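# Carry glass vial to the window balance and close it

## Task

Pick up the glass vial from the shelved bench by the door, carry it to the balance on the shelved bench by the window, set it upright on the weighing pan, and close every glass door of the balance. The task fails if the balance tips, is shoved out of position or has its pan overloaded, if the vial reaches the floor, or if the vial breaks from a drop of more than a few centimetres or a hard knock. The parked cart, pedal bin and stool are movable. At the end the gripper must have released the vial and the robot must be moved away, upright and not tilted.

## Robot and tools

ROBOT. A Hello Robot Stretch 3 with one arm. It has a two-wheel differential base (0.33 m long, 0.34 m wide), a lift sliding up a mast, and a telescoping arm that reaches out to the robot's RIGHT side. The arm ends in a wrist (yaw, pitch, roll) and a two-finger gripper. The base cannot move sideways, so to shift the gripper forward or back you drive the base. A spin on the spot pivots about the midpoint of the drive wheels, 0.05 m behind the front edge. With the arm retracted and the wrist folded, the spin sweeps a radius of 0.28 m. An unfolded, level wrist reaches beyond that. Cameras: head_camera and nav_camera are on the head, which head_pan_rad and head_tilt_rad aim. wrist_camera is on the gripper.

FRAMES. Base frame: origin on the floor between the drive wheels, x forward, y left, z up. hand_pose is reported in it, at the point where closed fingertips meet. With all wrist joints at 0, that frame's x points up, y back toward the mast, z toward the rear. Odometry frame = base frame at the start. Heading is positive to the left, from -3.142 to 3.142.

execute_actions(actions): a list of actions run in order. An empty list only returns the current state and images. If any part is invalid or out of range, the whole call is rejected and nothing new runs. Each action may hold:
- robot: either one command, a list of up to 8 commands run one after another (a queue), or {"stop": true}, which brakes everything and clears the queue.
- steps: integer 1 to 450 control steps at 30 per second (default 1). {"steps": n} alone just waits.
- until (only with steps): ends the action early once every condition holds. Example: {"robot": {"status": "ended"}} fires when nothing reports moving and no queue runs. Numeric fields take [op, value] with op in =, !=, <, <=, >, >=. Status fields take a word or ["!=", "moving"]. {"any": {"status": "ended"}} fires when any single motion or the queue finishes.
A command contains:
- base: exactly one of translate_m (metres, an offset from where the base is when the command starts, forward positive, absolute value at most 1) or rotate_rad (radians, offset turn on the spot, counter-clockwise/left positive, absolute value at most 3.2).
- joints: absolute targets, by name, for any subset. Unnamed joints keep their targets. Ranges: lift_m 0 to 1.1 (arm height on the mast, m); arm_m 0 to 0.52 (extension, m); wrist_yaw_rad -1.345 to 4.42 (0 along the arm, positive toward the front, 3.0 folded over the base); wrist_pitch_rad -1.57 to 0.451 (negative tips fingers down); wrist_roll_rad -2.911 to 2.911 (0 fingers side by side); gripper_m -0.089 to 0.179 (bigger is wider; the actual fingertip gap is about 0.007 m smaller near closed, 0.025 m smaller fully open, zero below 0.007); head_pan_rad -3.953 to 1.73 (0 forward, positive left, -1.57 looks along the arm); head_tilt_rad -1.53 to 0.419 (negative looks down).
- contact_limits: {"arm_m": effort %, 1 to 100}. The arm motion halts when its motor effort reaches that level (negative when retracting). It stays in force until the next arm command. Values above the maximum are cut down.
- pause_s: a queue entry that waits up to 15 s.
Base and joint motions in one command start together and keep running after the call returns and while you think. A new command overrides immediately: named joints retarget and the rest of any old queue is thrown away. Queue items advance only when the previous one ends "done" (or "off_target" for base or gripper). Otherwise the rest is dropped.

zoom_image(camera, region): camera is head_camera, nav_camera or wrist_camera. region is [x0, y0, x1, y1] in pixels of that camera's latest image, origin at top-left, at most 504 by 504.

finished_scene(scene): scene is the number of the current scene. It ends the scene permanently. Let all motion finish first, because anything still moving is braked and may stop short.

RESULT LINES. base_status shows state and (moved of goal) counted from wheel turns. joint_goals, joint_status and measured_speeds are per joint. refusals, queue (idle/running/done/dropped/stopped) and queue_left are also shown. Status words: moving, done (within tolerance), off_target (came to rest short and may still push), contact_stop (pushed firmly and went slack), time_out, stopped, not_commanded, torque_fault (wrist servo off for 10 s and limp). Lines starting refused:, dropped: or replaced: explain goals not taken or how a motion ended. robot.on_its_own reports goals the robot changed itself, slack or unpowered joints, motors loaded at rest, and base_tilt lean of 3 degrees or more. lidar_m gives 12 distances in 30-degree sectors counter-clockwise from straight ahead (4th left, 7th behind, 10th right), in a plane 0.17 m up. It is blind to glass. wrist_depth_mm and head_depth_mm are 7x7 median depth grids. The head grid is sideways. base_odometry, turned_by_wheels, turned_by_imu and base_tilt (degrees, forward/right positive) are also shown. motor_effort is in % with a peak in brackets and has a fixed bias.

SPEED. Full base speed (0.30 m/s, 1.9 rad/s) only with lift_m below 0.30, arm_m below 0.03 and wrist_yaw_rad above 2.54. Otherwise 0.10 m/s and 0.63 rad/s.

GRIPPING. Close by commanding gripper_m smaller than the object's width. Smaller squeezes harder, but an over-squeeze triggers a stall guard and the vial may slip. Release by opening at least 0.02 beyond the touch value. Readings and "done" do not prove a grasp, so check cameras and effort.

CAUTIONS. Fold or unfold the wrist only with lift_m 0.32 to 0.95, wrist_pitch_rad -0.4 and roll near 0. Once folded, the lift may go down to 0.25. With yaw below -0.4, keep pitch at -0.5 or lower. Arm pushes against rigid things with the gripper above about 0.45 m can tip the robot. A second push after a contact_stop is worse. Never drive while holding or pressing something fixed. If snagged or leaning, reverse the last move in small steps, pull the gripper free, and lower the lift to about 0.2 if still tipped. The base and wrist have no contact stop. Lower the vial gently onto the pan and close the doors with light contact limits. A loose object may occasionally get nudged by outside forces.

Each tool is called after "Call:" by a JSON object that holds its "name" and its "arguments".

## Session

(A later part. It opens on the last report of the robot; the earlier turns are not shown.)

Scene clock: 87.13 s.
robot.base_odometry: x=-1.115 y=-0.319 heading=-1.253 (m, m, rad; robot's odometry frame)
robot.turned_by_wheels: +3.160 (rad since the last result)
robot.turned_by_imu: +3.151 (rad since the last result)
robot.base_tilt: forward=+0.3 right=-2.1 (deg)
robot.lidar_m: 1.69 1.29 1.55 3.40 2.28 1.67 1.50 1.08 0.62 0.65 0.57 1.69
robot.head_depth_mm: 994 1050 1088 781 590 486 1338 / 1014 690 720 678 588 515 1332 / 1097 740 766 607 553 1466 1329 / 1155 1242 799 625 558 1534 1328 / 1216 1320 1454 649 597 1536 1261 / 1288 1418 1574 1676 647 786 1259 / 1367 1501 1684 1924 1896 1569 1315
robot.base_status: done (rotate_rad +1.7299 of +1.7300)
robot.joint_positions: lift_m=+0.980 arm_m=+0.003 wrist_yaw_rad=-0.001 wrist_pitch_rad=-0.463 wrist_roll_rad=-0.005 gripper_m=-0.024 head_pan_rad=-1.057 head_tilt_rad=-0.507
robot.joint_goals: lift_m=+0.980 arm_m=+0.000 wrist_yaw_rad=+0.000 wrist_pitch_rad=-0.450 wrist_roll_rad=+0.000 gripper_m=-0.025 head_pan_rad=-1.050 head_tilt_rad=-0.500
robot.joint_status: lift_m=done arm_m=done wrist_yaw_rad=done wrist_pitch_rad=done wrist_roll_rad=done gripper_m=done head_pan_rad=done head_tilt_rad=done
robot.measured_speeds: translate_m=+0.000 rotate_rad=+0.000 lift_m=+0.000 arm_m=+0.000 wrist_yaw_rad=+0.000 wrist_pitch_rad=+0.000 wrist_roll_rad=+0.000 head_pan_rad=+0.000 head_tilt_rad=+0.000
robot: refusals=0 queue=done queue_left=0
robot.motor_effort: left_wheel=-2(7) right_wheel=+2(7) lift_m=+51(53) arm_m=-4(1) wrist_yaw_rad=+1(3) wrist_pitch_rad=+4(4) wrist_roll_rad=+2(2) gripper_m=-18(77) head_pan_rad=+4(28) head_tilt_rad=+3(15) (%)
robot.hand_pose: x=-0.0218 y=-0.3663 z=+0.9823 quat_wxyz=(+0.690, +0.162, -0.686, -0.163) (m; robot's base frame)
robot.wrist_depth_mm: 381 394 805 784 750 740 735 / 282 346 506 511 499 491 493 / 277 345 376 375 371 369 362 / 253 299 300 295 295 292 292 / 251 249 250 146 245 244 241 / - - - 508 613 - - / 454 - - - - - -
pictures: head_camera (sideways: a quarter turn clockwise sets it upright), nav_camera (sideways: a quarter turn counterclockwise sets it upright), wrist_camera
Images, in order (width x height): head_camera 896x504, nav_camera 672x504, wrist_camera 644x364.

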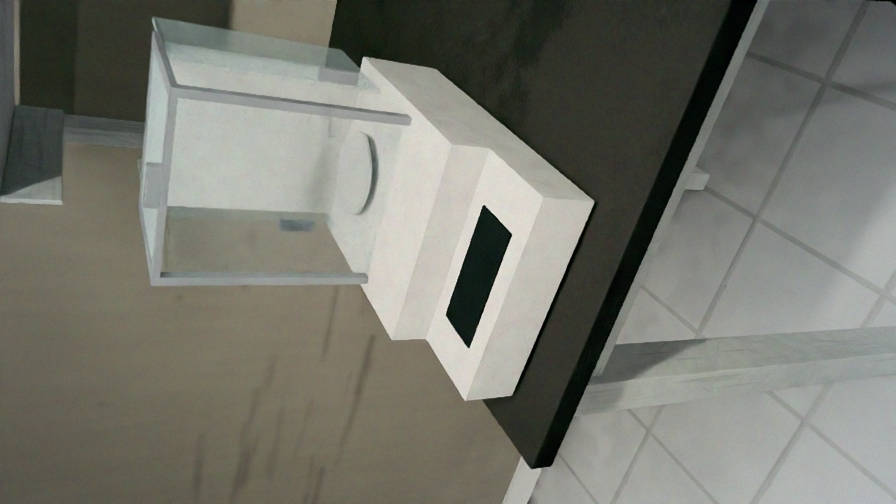

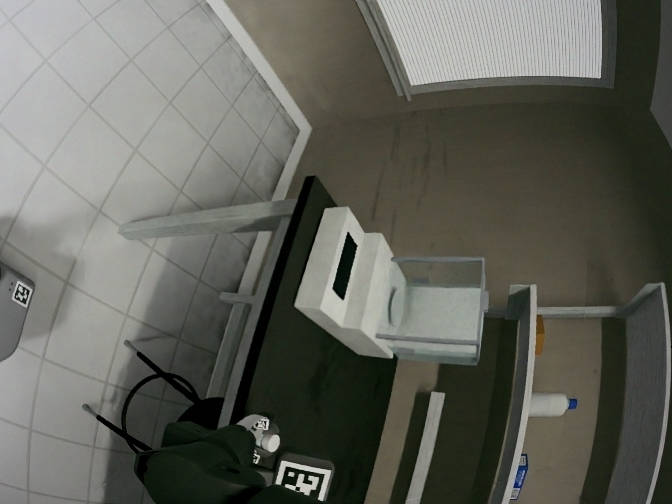

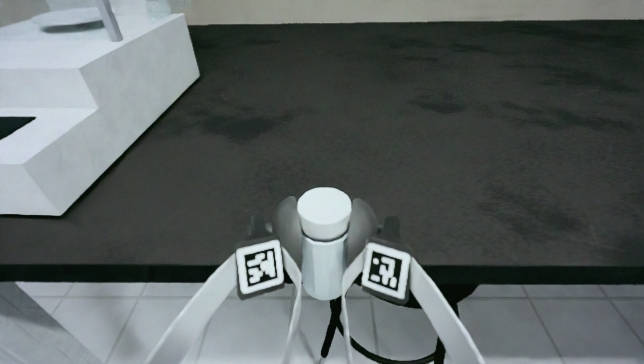

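Call:
{"name": "execute_actions", "arguments": {"actions": [{"robot":[{"base":{"rotate_rad":0.7},"joints":{"lift_m":1.095}},{"base":{"translate_m":-0.23}},{"base":{"rotate_rad":-0.7},"joints":{"wrist_yaw_rad":1.57,"head_pan_rad":-0.85,"head_tilt_rad":-0.4}},{"joints":{"arm_m":0.34},"base":{"translate_m":0.05}}],"steps":450,"until":{"robot":{"status":"ended"}}}]}}

Scene clock: 102.43 s.
robot.base_odometry: x=-1.295 y=-0.246 heading=-1.253 (m, m, rad; robot's odometry frame)
robot.turned_by_wheels: +0.000 (rad since the last result)
robot.turned_by_imu: -0.003 (rad since the last result)
robot.base_tilt: forward=+0.3 right=-2.0 (deg)
robot.lidar_m: 1.81 1.48 1.73 3.55 2.10 1.57 1.38 0.91 0.44 0.51 0.96 0.58
robot.head_depth_mm: 830 995 1051 1019 655 523 425 / 884 990 640 679 649 522 425 / 1049 1126 677 677 598 520 424 / 1166 1232 1342 680 546 520 424 / 1271 1358 1461 684 563 492 458 / 1392 1500 1657 1779 563 519 1319 / 1530 1694 1861 2088 613 648 761
robot.base_status: done (translate_m +0.0500 of +0.0500)
robot.joint_positions: lift_m=+1.095 arm_m=+0.340 wrist_yaw_rad=+1.568 wrist_pitch_rad=-0.463 wrist_roll_rad=-0.004 gripper_m=-0.024 head_pan_rad=-0.857 head_tilt_rad=-0.409
robot.joint_goals: lift_m=+1.095 arm_m=+0.340 wrist_yaw_rad=+1.570 wrist_pitch_rad=-0.450 wrist_roll_rad=+0.000 gripper_m=-0.025 head_pan_rad=-0.850 head_tilt_rad=-0.400
robot.joint_status: lift_m=done arm_m=done wrist_yaw_rad=done wrist_pitch_rad=done wrist_roll_rad=done gripper_m=done head_pan_rad=done head_tilt_rad=done
robot.measured_speeds: translate_m=+0.000 rotate_rad=+0.000 lift_m=+0.000 arm_m=+0.000 wrist_yaw_rad=+0.000 wrist_pitch_rad=+0.000 wrist_roll_rad=+0.000 head_pan_rad=+0.000 head_tilt_rad=+0.000
robot: refusals=0 queue=done queue_left=0
robot.motor_effort: left_wheel=+1(6) right_wheel=-2(7) lift_m=+51(52) arm_m=+2(3) wrist_yaw_rad=+2(3) wrist_pitch_rad=+4(4) wrist_roll_rad=+1(2) gripper_m=-18(18) head_pan_rad=+3(21) head_tilt_rad=+4(16) (%)
robot.hand_pose: x=+0.1971 y=-0.4853 z=+1.0973 quat_wxyz=(+0.603, +0.600, -0.371, +0.372) (m; robot's base frame)
robot.wrist_depth_mm: - - - - - 781 617 / - - - - 419 841 622 / - - 480 382 351 827 531 / - - 348 320 309 471 459 / - - 342 146 324 397 390 / - 342 331 319 328 331 331 / - 299 296 292 292 292 291
pictures: head_camera (sideways: a quarter turn clockwise sets it upright), nav_camera (sideways: a quarter turn counterclockwise sets it upright), wrist_camera
Images, in order (width x height): head_camera 896x504, nav_camera 672x504, wrist_camera 644x364.

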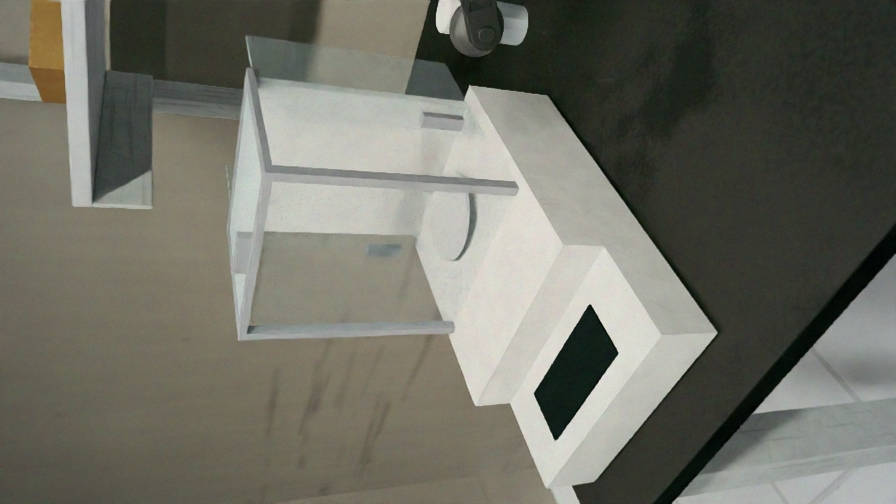

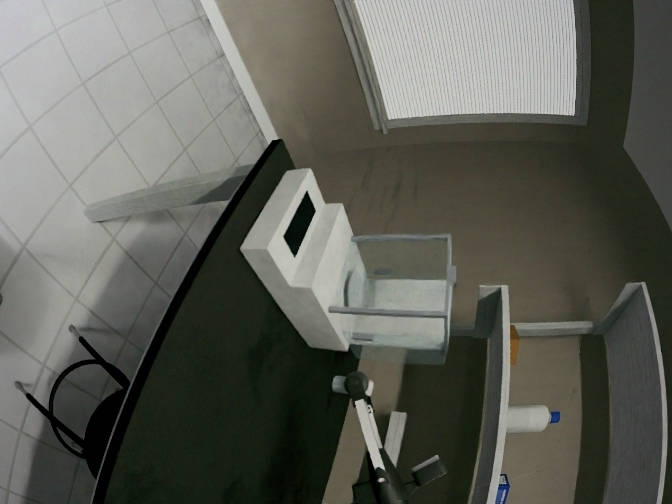

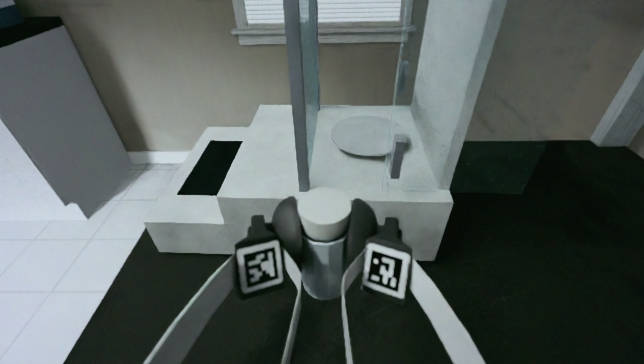

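Call:
{"name": "execute_actions", "arguments": {"actions": [{"robot":[{"joints":{"arm_m":0.365,"lift_m":1.078,"head_pan_rad":-1.05},"base":{"translate_m":0.12}}],"steps":450,"until":{"robot":{"status":"ended"}}}]}}

Scene clock: 108.07 s.
robot.base_odometry: x=-1.257 y=-0.360 heading=-1.254 (m, m, rad; robot's odometry frame)
robot.turned_by_wheels: -0.001 (rad since the last result)
robot.turned_by_imu: -0.015 (rad since the last result)
robot.base_tilt: forward=+0.2 right=-2.1 (deg)
robot.lidar_m: 1.70 1.39 1.54 3.08 2.30 1.68 1.50 1.02 0.49 0.50 0.95 0.48
robot.head_depth_mm: 840 922 987 914 678 524 426 / 686 971 993 837 648 524 426 / 854 958 601 622 552 521 425 / 979 1066 647 668 505 474 424 / 1067 1127 1236 712 515 439 423 / 1124 1209 1301 1421 540 452 434 / 1197 1300 1424 1568 565 483 570
robot.base_status: done (translate_m +0.1200 of +0.1200)
robot.joint_positions: lift_m=+1.078 arm_m=+0.365 wrist_yaw_rad=+1.566 wrist_pitch_rad=-0.471 wrist_roll_rad=-0.004 gripper_m=-0.024 head_pan_rad=-1.043 head_tilt_rad=-0.408
robot.joint_goals: lift_m=+1.078 arm_m=+0.365 wrist_yaw_rad=+1.570 wrist_pitch_rad=-0.450 wrist_roll_rad=+0.000 gripper_m=-0.025 head_pan_rad=-1.050 head_tilt_rad=-0.400
robot.joint_status: lift_m=done arm_m=done wrist_yaw_rad=done wrist_pitch_rad=done wrist_roll_rad=done gripper_m=done head_pan_rad=done head_tilt_rad=done
robot.measured_speeds: translate_m=+0.000 rotate_rad=+0.000 lift_m=+0.000 arm_m=+0.000 wrist_yaw_rad=+0.000 wrist_pitch_rad=+0.000 wrist_roll_rad=+0.000 head_pan_rad=+0.000 head_tilt_rad=+0.000
robot: refusals=0 queue=done queue_left=0
robot.on_its_own: right_wheel is at rest, and its effort (+24) is outside its rest range (-18 to +18)
robot.motor_effort: left_wheel=-11(19) right_wheel=+24(31) lift_m=+28(49) arm_m=+3(3) wrist_yaw_rad=+4(4) wrist_pitch_rad=+7(7) wrist_roll_rad=+1(1) gripper_m=-17(18) head_pan_rad=-3(19) head_tilt_rad=+4(4) (%)
robot.hand_pose: x=+0.1960 y=-0.5109 z=+1.0793 quat_wxyz=(+0.605, +0.601, -0.369, +0.369) (m; robot's base frame)
robot.wrist_depth_mm: - - - - - 143 565 / - - - - 313 154 599 / - - - - 305 167 595 / - 389 282 280 261 398 431 / - 287 246 147 228 353 359 / - 226 220 209 211 311 313 / 272 261 259 249 245 275 271
pictures: head_camera (sideways: a quarter turn clockwise sets it upright), nav_camera (sideways: a quarter turn counterclockwise sets it upright), wrist_camera
Images, in order (width x height): head_camera 896x504, nav_camera 672x504, wrist_camera 644x364.

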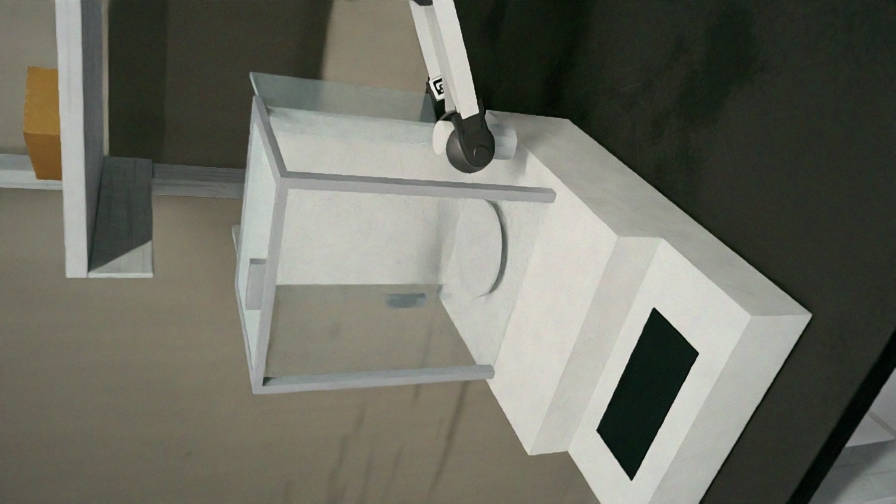

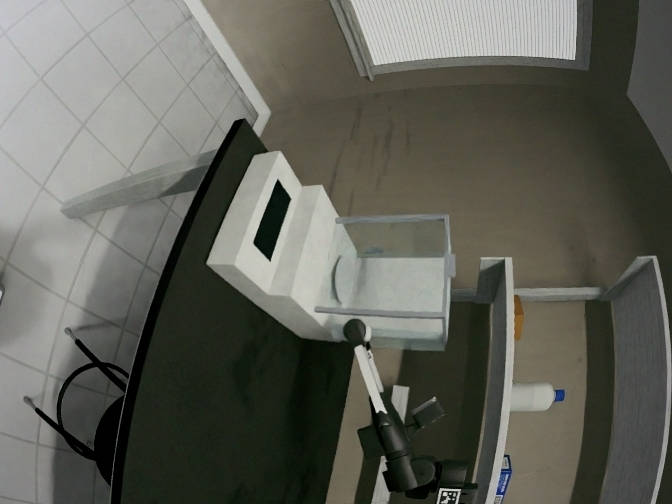

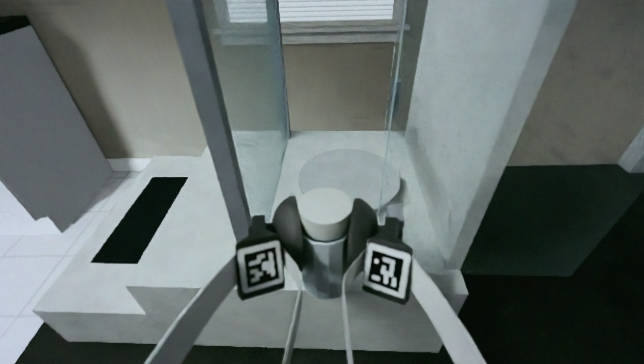

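Bumped the handle head-on; shift and retry.

Call:
{"name": "execute_actions", "arguments": {"actions": [{"robot":[{"base":{"translate_m":-0.015}},{"joints":{"arm_m":0.351}},{"base":{"translate_m":0.021}},{"joints":{"arm_m":0.385},"contact_limits":{"arm_m":12}}],"steps":450,"until":{"robot":{"status":"ended"}}}]}}

Scene clock: 112.83 s.
robot.base_odometry: x=-1.255 y=-0.365 heading=-1.254 (m, m, rad; robot's odometry frame)
robot.turned_by_wheels: +0.001 (rad since the last result)
robot.turned_by_imu: +0.000 (rad since the last result)
robot.base_tilt: forward=+0.2 right=-2.0 (deg)
robot.lidar_m: 1.69 1.38 1.53 3.10 2.31 1.69 1.50 1.03 0.50 0.50 0.95 0.47
robot.head_depth_mm: 834 925 983 909 680 524 426 / 685 967 596 814 632 523 425 / 844 977 595 625 541 515 424 / 985 1075 651 670 504 470 423 / 1062 1138 1235 1290 516 439 419 / 1126 1215 1316 1428 540 454 433 / 1197 1301 1415 1563 565 484 558
robot.base_status: done (translate_m +0.0210 of +0.0210)
robot.joint_positions: lift_m=+1.078 arm_m=+0.385 wrist_yaw_rad=+1.571 wrist_pitch_rad=-0.471 wrist_roll_rad=-0.004 gripper_m=-0.024 head_pan_rad=-1.043 head_tilt_rad=-0.408
robot.joint_goals: lift_m=+1.078 arm_m=+0.385 wrist_yaw_rad=+1.570 wrist_pitch_rad=-0.450 wrist_roll_rad=+0.000 gripper_m=-0.025 head_pan_rad=-1.050 head_tilt_rad=-0.400
robot.joint_status: lift_m=done arm_m=done wrist_yaw_rad=done wrist_pitch_rad=done wrist_roll_rad=done gripper_m=done head_pan_rad=done head_tilt_rad=done
robot.measured_speeds: translate_m=+0.000 rotate_rad=+0.000 lift_m=+0.000 arm_m=+0.000 wrist_yaw_rad=+0.000 wrist_pitch_rad=+0.000 wrist_roll_rad=+0.000 head_pan_rad=+0.000 head_tilt_rad=+0.000
robot: refusals=0 queue=done queue_left=0
robot.motor_effort: left_wheel=+0(15) right_wheel=+0(25) lift_m=+28(28) arm_m=+3(3) wrist_yaw_rad=-2(4) wrist_pitch_rad=+6(6) wrist_roll_rad=+1(1) gripper_m=-18(18) head_pan_rad=-3(3) head_tilt_rad=+4(4) (%)
robot.contact_limits: arm_m 12 (drawing in: default 18, maximum 29; extending or still: default 24, maximum 40)
robot.hand_pose: x=+0.1961 y=-0.5297 z=+1.0794 quat_wxyz=(+0.604, +0.602, -0.368, +0.371) (m; robot's base frame)
robot.wrist_depth_mm: - - - - 245 120 575 / - - - - 243 143 570 / - - - - 241 707 579 / - 351 285 270 237 417 429 / - 264 237 145 196 359 364 / 263 214 206 199 204 311 311 / 254 245 239 231 225 274 273
pictures: head_camera (sideways: a quarter turn clockwise sets it upright), nav_camera (sideways: a quarter turn counterclockwise sets it upright), wrist_camera
Images, in order (width x height): head_camera 896x504, nav_camera 672x504, wrist_camera 644x364.

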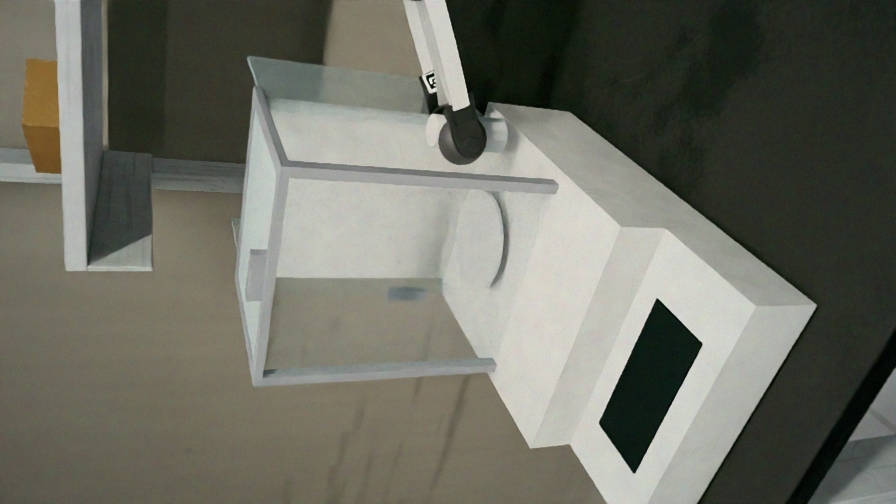

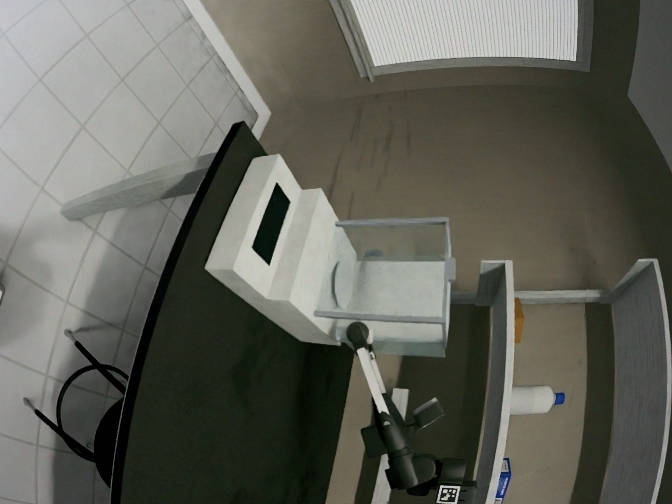

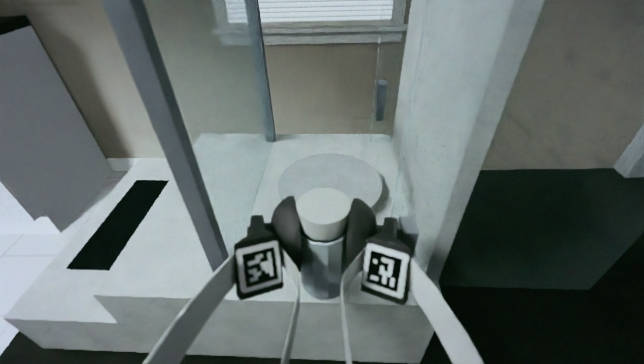

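Working.

Call:
{"name": "execute_actions", "arguments": {"actions": [{"robot":{"joints":{"arm_m":0.412},"contact_limits":{"arm_m":10}},"steps":450,"until":{"robot":{"status":"ended"}}},{"robot":[{"joints":{"arm_m":0.383,"lift_m":1.09}},{"base":{"translate_m":0.06}}],"steps":450,"until":{"robot":{"status":"ended"}}}]}}

Scene clock: 119.57 s.
robot.base_odometry: x=-1.237 y=-0.422 heading=-1.254 (m, m, rad; robot's odometry frame)
robot.turned_by_wheels: +0.000 (rad since the last result)
robot.turned_by_imu: -0.002 (rad since the last result)
robot.base_tilt: forward=+0.4 right=-2.2 (deg)
robot.lidar_m: 1.63 1.33 1.45 2.99 2.38 1.75 1.09 1.09 0.54 0.51 0.46 0.42
robot.head_depth_mm: 658 925 565 821 628 523 427 / 819 949 569 584 520 496 425 / 755 1000 609 641 505 441 413 / 1009 1072 1164 680 503 437 396 / 1069 1147 1224 1326 521 436 415 / 1127 1213 1318 1448 1504 456 433 / 1198 1293 1423 1569 1744 485 516
robot.base_status: done (translate_m +0.0600 of +0.0600)
robot.joint_positions: lift_m=+1.090 arm_m=+0.383 wrist_yaw_rad=+1.573 wrist_pitch_rad=-0.471 wrist_roll_rad=-0.002 gripper_m=-0.024 head_pan_rad=-1.043 head_tilt_rad=-0.408
robot.joint_goals: lift_m=+1.090 arm_m=+0.383 wrist_yaw_rad=+1.570 wrist_pitch_rad=-0.450 wrist_roll_rad=+0.000 gripper_m=-0.025 head_pan_rad=-1.050 head_tilt_rad=-0.400
robot.joint_status: lift_m=done arm_m=done wrist_yaw_rad=done wrist_pitch_rad=done wrist_roll_rad=done gripper_m=done head_pan_rad=done head_tilt_rad=done
robot.measured_speeds: translate_m=+0.000 rotate_rad=+0.000 lift_m=+0.000 arm_m=+0.000 wrist_yaw_rad=+0.000 wrist_pitch_rad=+0.000 wrist_roll_rad=+0.000 head_pan_rad=+0.000 head_tilt_rad=+0.000
robot: refusals=0 queue=done queue_left=0
robot.motor_effort: left_wheel=+0(4) right_wheel=-1(5) lift_m=+51(57) arm_m=-3(4) wrist_yaw_rad=-2(24) wrist_pitch_rad=+7(10) wrist_roll_rad=+1(1) gripper_m=-18(22) head_pan_rad=-2(3) head_tilt_rad=+4(4) (%)
robot.hand_pose: x=+0.1960 y=-0.5280 z=+1.0905 quat_wxyz=(+0.603, +0.603, -0.368, +0.371) (m; robot's base frame)
robot.wrist_depth_mm: - - - - - 117 75 / - - - - - 116 75 / - - - - 256 116 75 / - - 311 310 256 116 83 / - 251 262 146 213 115 354 / - 120 217 198 187 124 320 / 230 190 194 193 190 271 280
pictures: head_camera (sideways: a quarter turn clockwise sets it upright), nav_camera (sideways: a quarter turn counterclockwise sets it upright), wrist_camera
Images, in order (width x height): head_camera 896x504, nav_camera 672x504, wrist_camera 644x364.

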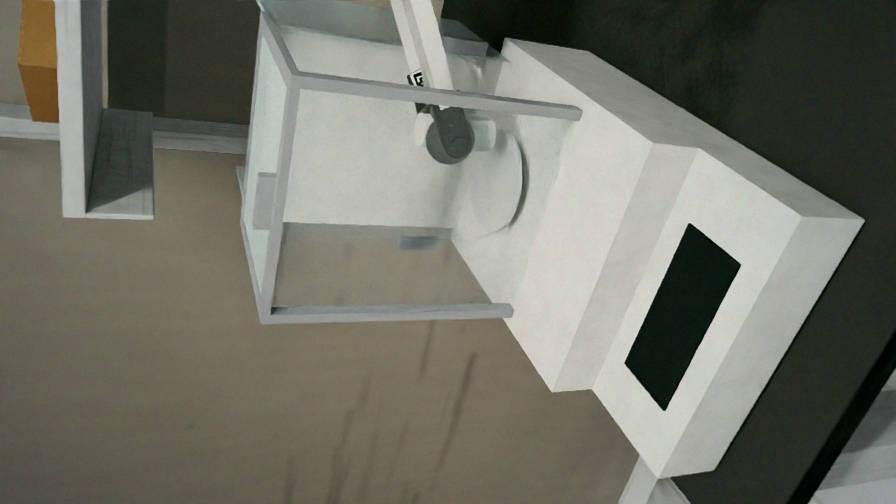

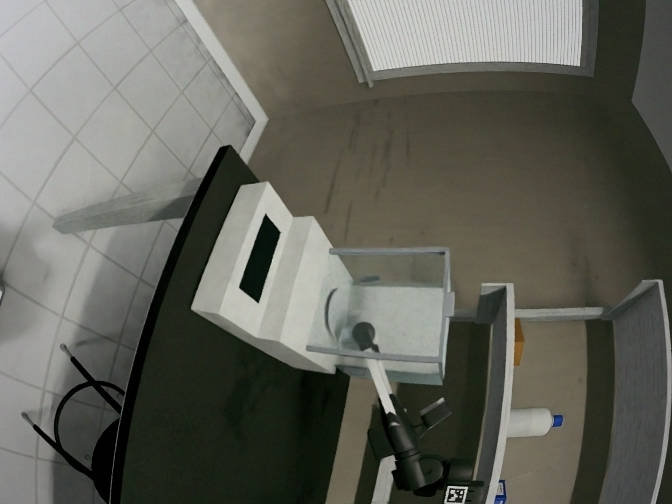

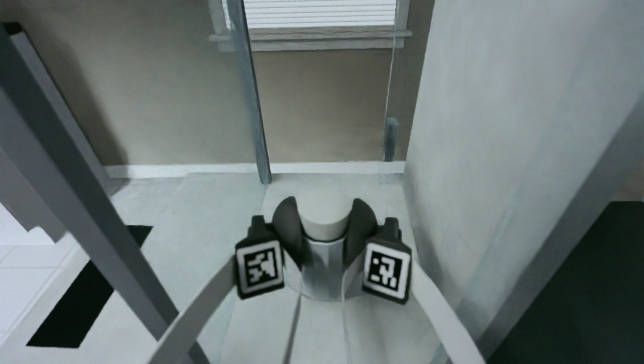

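Call:
{"name": "execute_actions", "arguments": {"actions": [{"robot":[{"joints":{"arm_m":0.378}},{"base":{"translate_m":0.032}},{"joints":{"lift_m":1.082,"head_pan_rad":-1.2}}],"steps":450,"until":{"robot":{"status":"ended"}}}]}}

Call:
{"name": "zoom_image", "arguments": {"camera": "head_camera", "region": [330,90,630,340]}}

Scene clock: 124.73 s.
robot.base_odometry: x=-1.227 y=-0.453 heading=-1.254 (m, m, rad; robot's odometry frame)
robot.turned_by_wheels: +0.000 (rad since the last result)
robot.turned_by_imu: -0.001 (rad since the last result)
robot.base_tilt: forward=+0.4 right=-2.1 (deg)
robot.lidar_m: 1.60 1.31 1.40 3.00 2.44 1.78 1.12 1.12 0.56 0.51 0.42 0.40
robot.head_depth_mm: 825 897 935 907 677 524 427 / 842 928 565 841 625 521 425 / 692 966 567 605 505 474 425 / 808 929 600 616 504 438 389 / 957 1041 1117 671 501 436 392 / 1003 1081 1152 1266 500 435 411 / 1046 1135 1228 1349 1445 436 422
robot.base_status: done (translate_m +0.0320 of +0.0320)
robot.joint_positions: lift_m=+1.082 arm_m=+0.378 wrist_yaw_rad=+1.572 wrist_pitch_rad=-0.471 wrist_roll_rad=-0.002 gripper_m=-0.024 head_pan_rad=-1.193 head_tilt_rad=-0.408
robot.joint_goals: lift_m=+1.082 arm_m=+0.378 wrist_yaw_rad=+1.570 wrist_pitch_rad=-0.450 wrist_roll_rad=+0.000 gripper_m=-0.025 head_pan_rad=-1.200 head_tilt_rad=-0.400
robot.joint_status: lift_m=done arm_m=done wrist_yaw_rad=done wrist_pitch_rad=done wrist_roll_rad=done gripper_m=done head_pan_rad=done head_tilt_rad=done
robot.measured_speeds: translate_m=+0.000 rotate_rad=+0.000 lift_m=+0.000 arm_m=+0.000 wrist_yaw_rad=+0.000 wrist_pitch_rad=+0.000 wrist_roll_rad=+0.000 head_pan_rad=+0.000 head_tilt_rad=+0.000
robot: refusals=0 queue=done queue_left=0
robot.motor_effort: left_wheel=+0(3) right_wheel=-1(5) lift_m=+28(49) arm_m=-3(3) wrist_yaw_rad=-2(2) wrist_pitch_rad=+6(7) wrist_roll_rad=+1(1) gripper_m=-18(18) head_pan_rad=-3(16) head_tilt_rad=+5(5) (%)
robot.hand_pose: x=+0.1960 y=-0.5231 z=+1.0833 quat_wxyz=(+0.603, +0.603, -0.368, +0.371) (m; robot's base frame)
robot.wrist_depth_mm: - - - - - 127 82 / - - - - - 128 82 / - - - - - 128 82 / - - 292 - 275 126 82 / - 291 250 146 232 126 82 / 269 222 208 186 186 126 82 / - 189 185 178 179 125 81
pictures: head_camera (sideways: a quarter turn clockwise sets it upright), nav_camera (sideways: a quarter turn counterclockwise sets it upright), wrist_camera
Images, in order (width x height): head_camera 896x504, nav_camera 672x504, wrist_camera 644x364.

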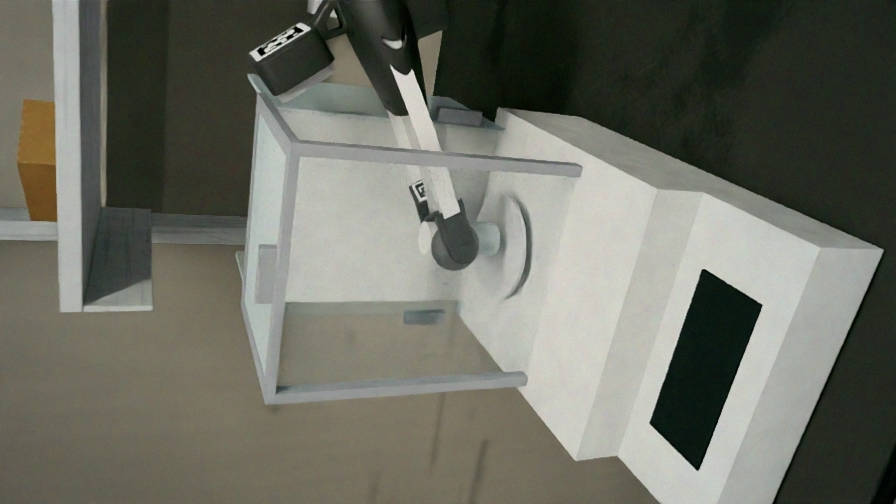

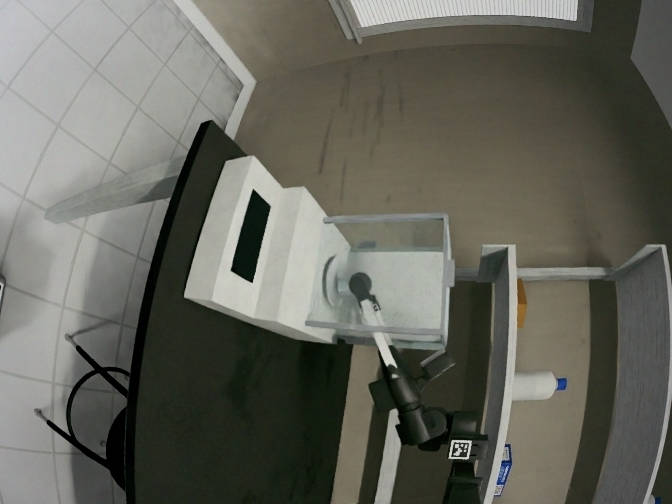

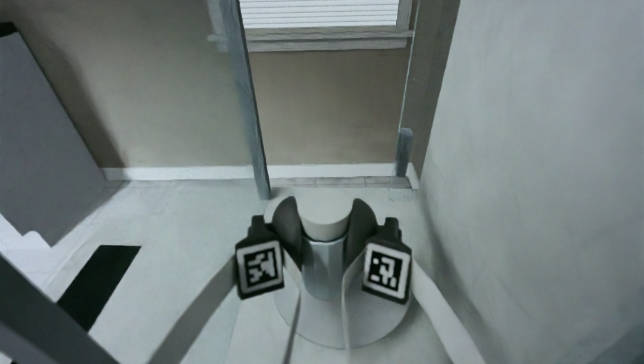

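Region (330, 90, 630, 340) of head_camera's 896x504 image, scaled by 1.680, with more detail than that image has.

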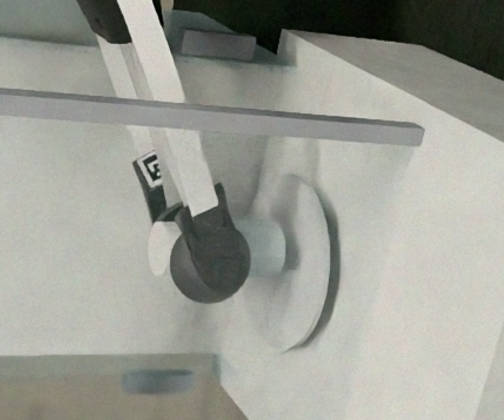

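Gap is roughly 1–1.5 cm.

Call:
{"name": "execute_actions", "arguments": {"actions": [{"robot":[{"joints":{"lift_m":1.075}},{"joints":{"gripper_m":0.052}}],"steps":450,"until":{"robot":{"status":"ended"}}}]}}

Scene clock: 127.17 s.
robot.base_odometry: x=-1.227 y=-0.453 heading=-1.254 (m, m, rad; robot's odometry frame)
robot.turned_by_wheels: +0.000 (rad since the last result)
robot.turned_by_imu: -0.001 (rad since the last result)
robot.base_tilt: forward=+0.5 right=-2.1 (deg)
robot.lidar_m: 1.60 1.31 1.41 3.00 2.44 1.78 1.12 1.13 0.56 0.51 0.42 0.40
robot.head_depth_mm: 825 901 939 864 677 524 427 / 840 930 567 717 624 522 426 / 692 962 570 600 505 476 424 / 806 926 601 628 505 439 389 / 957 1033 1116 671 501 436 392 / 1008 1087 1149 1261 501 435 411 / 1048 1130 1225 1347 1456 436 421
robot.base_status: done (translate_m +0.0320 of +0.0320)
robot.joint_positions: lift_m=+1.075 arm_m=+0.378 wrist_yaw_rad=+1.572 wrist_pitch_rad=-0.471 wrist_roll_rad=-0.002 gripper_m=+0.052 head_pan_rad=-1.193 head_tilt_rad=-0.408
robot.joint_goals: lift_m=+1.075 arm_m=+0.378 wrist_yaw_rad=+1.570 wrist_pitch_rad=-0.450 wrist_roll_rad=+0.000 gripper_m=+0.052 head_pan_rad=-1.200 head_tilt_rad=-0.400
robot.joint_status: lift_m=done arm_m=done wrist_yaw_rad=done wrist_pitch_rad=done wrist_roll_rad=done gripper_m=done head_pan_rad=done head_tilt_rad=done
robot.measured_speeds: translate_m=+0.000 rotate_rad=+0.000 lift_m=+0.000 arm_m=+0.000 wrist_yaw_rad=+0.000 wrist_pitch_rad=+0.000 wrist_roll_rad=+0.000 head_pan_rad=+0.000 head_tilt_rad=+0.000
robot: refusals=0 queue=done queue_left=0
robot.motor_effort: left_wheel=+0(0) right_wheel=+0(1) lift_m=+28(29) arm_m=-3(4) wrist_yaw_rad=-2(2) wrist_pitch_rad=+6(6) wrist_roll_rad=+0(1) gripper_m=+1(79) head_pan_rad=-3(3) head_tilt_rad=+4(5) (%)
robot.hand_pose: x=+0.1961 y=-0.5231 z=+1.0764 quat_wxyz=(+0.603, +0.603, -0.368, +0.371) (m; robot's base frame)
robot.wrist_depth_mm: - - - - - 128 82 / - - - - - 128 82 / - - - - - 127 82 / - - 285 - 261 127 82 / - 274 250 151 205 127 82 / 256 211 195 179 183 125 82 / - 181 180 174 174 116 81
pictures: head_camera (sideways: a quarter turn clockwise sets it upright), nav_camera (sideways: a quarter turn counterclockwise sets it upright), wrist_camera
Images, in order (width x height): head_camera 896x504, nav_camera 672x504, wrist_camera 644x364.

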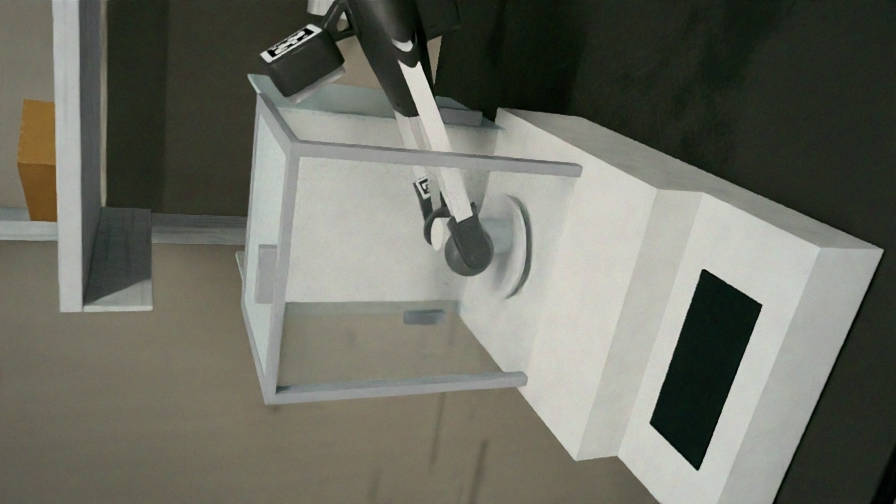

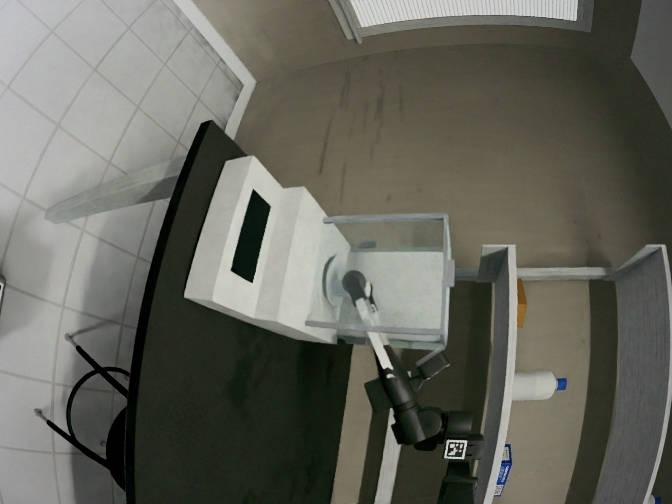

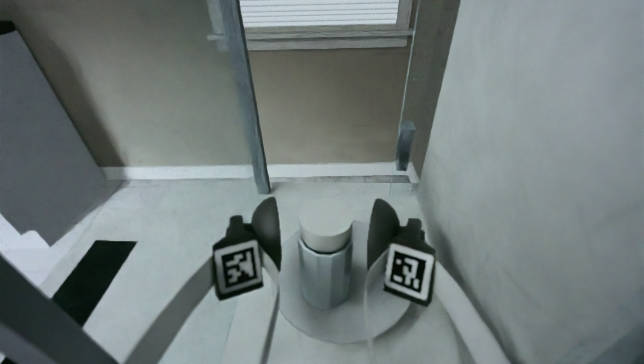

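Call:
{"name": "execute_actions", "arguments": {"actions": [{"robot":[{"base":{"translate_m":-0.045}},{"base":{"translate_m":-0.09},"joints":{"gripper_m":0.035}},{"joints":{"arm_m":0.442,"lift_m":1.065,"gripper_m":0.05}},{"base":{"translate_m":0.03}},{"joints":{"arm_m":0.36},"contact_limits":{"arm_m":10}}],"steps":450,"until":{"robot":{"status":"ended"}}}]}}

Scene clock: 137.33 s.
robot.base_odometry: x=-1.259 y=-0.353 heading=-1.254 (m, m, rad; robot's odometry frame)
robot.turned_by_wheels: +0.000 (rad since the last result)
robot.turned_by_imu: -0.002 (rad since the last result)
robot.base_tilt: forward=+0.2 right=-2.0 (deg)
robot.lidar_m: 1.70 1.39 1.56 2.97 2.29 1.68 1.49 1.02 0.49 0.50 0.95 0.48
robot.head_depth_mm: 655 902 940 861 682 525 427 / 853 930 1005 904 677 522 425 / 876 964 1037 1014 674 521 424 / 702 992 604 638 597 519 423 / 851 952 617 603 522 486 422 / 981 1072 663 679 501 447 412 / 1048 1122 1220 1281 520 436 421
robot.base_status: done (translate_m +0.0300 of +0.0300)
robot.joint_positions: lift_m=+1.065 arm_m=+0.360 wrist_yaw_rad=+1.568 wrist_pitch_rad=-0.470 wrist_roll_rad=-0.002 gripper_m=+0.050 head_pan_rad=-1.193 head_tilt_rad=-0.408
robot.joint_goals: lift_m=+1.065 arm_m=+0.360 wrist_yaw_rad=+1.570 wrist_pitch_rad=-0.450 wrist_roll_rad=+0.000 gripper_m=+0.050 head_pan_rad=-1.200 head_tilt_rad=-0.400
robot.joint_status: lift_m=done arm_m=done wrist_yaw_rad=done wrist_pitch_rad=done wrist_roll_rad=done gripper_m=done head_pan_rad=done head_tilt_rad=done
robot.measured_speeds: translate_m=+0.000 rotate_rad=+0.000 lift_m=+0.000 arm_m=+0.000 wrist_yaw_rad=+0.000 wrist_pitch_rad=+0.000 wrist_roll_rad=+0.000 head_pan_rad=+0.000 head_tilt_rad=+0.000
robot: refusals=0 queue=done queue_left=0
robot.motor_effort: left_wheel=+0(4) right_wheel=+0(6) lift_m=+28(27) arm_m=-3(3) wrist_yaw_rad=+1(2) wrist_pitch_rad=+6(6) wrist_roll_rad=+0(0) gripper_m=+0(63) head_pan_rad=-2(2) head_tilt_rad=+4(5) (%)
robot.contact_limits: arm_m 10 (drawing in: default 18, maximum 29; extending or still: default 24, maximum 40)
robot.hand_pose: x=+0.1962 y=-0.5062 z=+1.0666 quat_wxyz=(+0.604, +0.602, -0.370, +0.369) (m; robot's base frame)
robot.wrist_depth_mm: - - - - - 152 542 / - - - - 318 152 593 / - - 343 312 299 178 592 / - 350 265 251 247 385 409 / - 266 232 226 225 337 345 / - 234 225 211 220 293 296 / 267 260 257 254 250 260 260
pictures: head_camera (sideways: a quarter turn clockwise sets it upright), nav_camera (sideways: a quarter turn counterclockwise sets it upright), wrist_camera
Images, in order (width x height): head_camera 896x504, nav_camera 672x504, wrist_camera 644x364.

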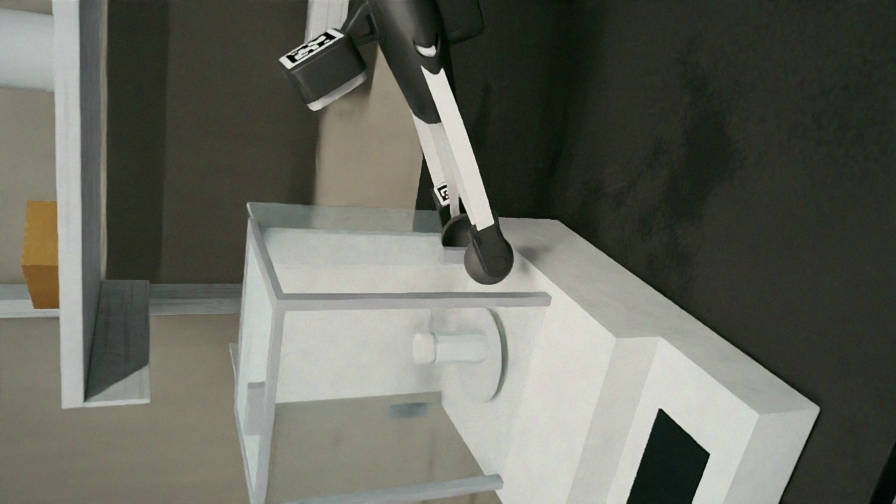

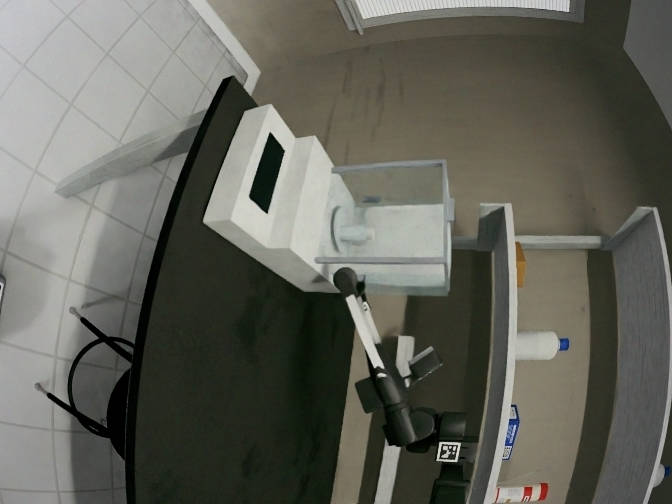

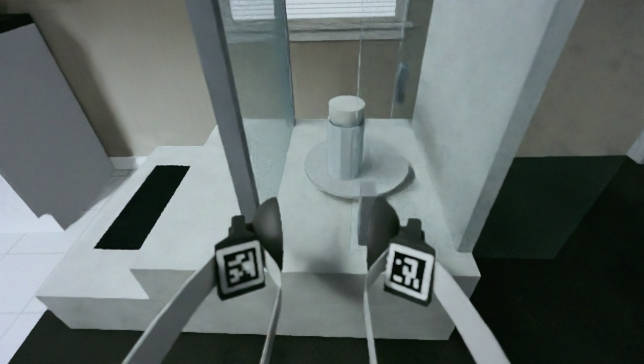

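Call:
{"name": "execute_actions", "arguments": {"actions": [{"robot":[{"joints":{"arm_m":0.31},"contact_limits":{"arm_m":10}},{"joints":{"arm_m":0.296},"contact_limits":{"arm_m":10}}],"steps":450,"until":{"robot":{"status":"ended"}}}]}}

Scene clock: 140.17 s.
robot.base_odometry: x=-1.259 y=-0.353 heading=-1.254 (m, m, rad; robot's odometry frame)
robot.turned_by_wheels: +0.000 (rad since the last result)
robot.turned_by_imu: -0.001 (rad since the last result)
robot.base_tilt: forward=+0.4 right=-2.0 (deg)
robot.lidar_m: 1.70 1.39 1.56 2.97 2.28 1.68 1.50 1.02 0.49 0.50 0.95 0.48
robot.head_depth_mm: 656 897 942 - 680 524 426 / 852 928 983 1036 678 522 426 / 874 965 1038 1063 674 522 424 / 704 994 604 643 599 519 424 / 851 952 615 604 509 487 423 / 982 1072 666 683 501 448 412 / 1046 1122 1221 1289 519 437 421
robot.base_status: done (translate_m +0.0300 of +0.0300)
robot.joint_positions: lift_m=+1.065 arm_m=+0.296 wrist_yaw_rad=+1.565 wrist_pitch_rad=-0.470 wrist_roll_rad=-0.002 gripper_m=+0.050 head_pan_rad=-1.193 head_tilt_rad=-0.408
robot.joint_goals: lift_m=+1.065 arm_m=+0.296 wrist_yaw_rad=+1.570 wrist_pitch_rad=-0.450 wrist_roll_rad=+0.000 gripper_m=+0.050 head_pan_rad=-1.200 head_tilt_rad=-0.400
robot.joint_status: lift_m=done arm_m=done wrist_yaw_rad=done wrist_pitch_rad=done wrist_roll_rad=done gripper_m=done head_pan_rad=done head_tilt_rad=done
robot.measured_speeds: translate_m=+0.000 rotate_rad=+0.000 lift_m=+0.000 arm_m=+0.000 wrist_yaw_rad=+0.000 wrist_pitch_rad=+0.000 wrist_roll_rad=+0.000 head_pan_rad=+0.000 head_tilt_rad=+0.000
robot: refusals=0 queue=done queue_left=0
robot.motor_effort: left_wheel=+0(0) right_wheel=+0(0) lift_m=+28(28) arm_m=-4(4) wrist_yaw_rad=+4(4) wrist_pitch_rad=+6(6) wrist_roll_rad=+0(0) gripper_m=-2(2) head_pan_rad=-2(2) head_tilt_rad=+4(4) (%)
robot.contact_limits: arm_m 10 (drawing in: default 18, maximum 29; extending or still: default 24, maximum 40)
robot.hand_pose: x=+0.1962 y=-0.4427 z=+1.0666 quat_wxyz=(+0.604, +0.601, -0.371, +0.369) (m; robot's base frame)
robot.wrist_depth_mm: - - - - - 267 174 / - - - - - 264 173 / - - - 337 296 266 173 / - - 321 260 249 247 192 / - - 280 219 231 223 331 / - 247 236 215 224 206 292 / - 267 260 252 251 247 260
pictures: head_camera (sideways: a quarter turn clockwise sets it upright), nav_camera (sideways: a quarter turn counterclockwise sets it upright), wrist_camera
Images, in order (width x height): head_camera 896x504, nav_camera 672x504, wrist_camera 644x364.

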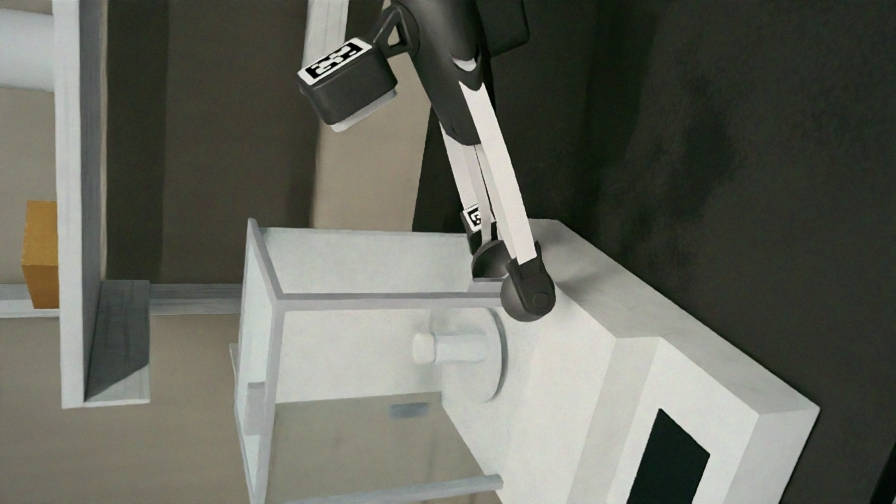

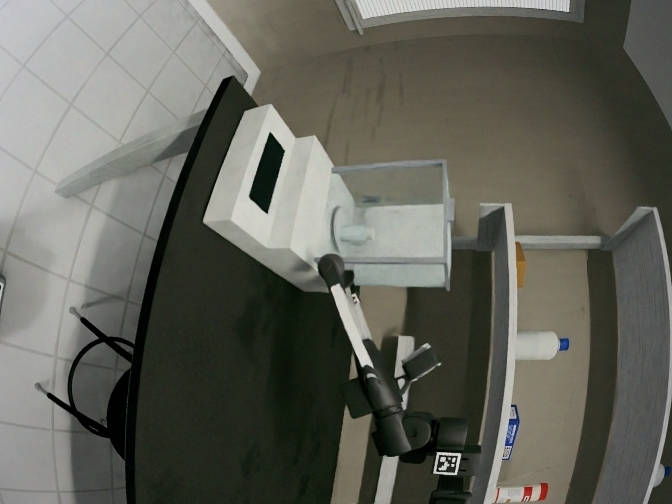

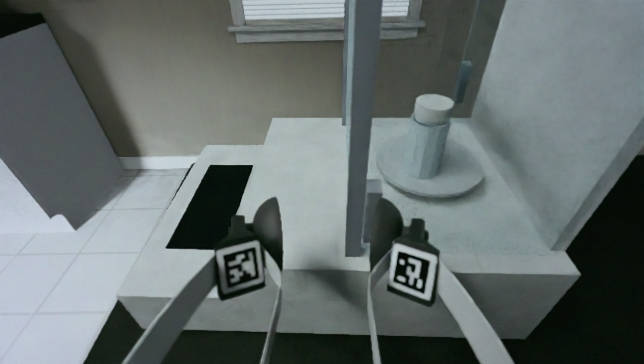

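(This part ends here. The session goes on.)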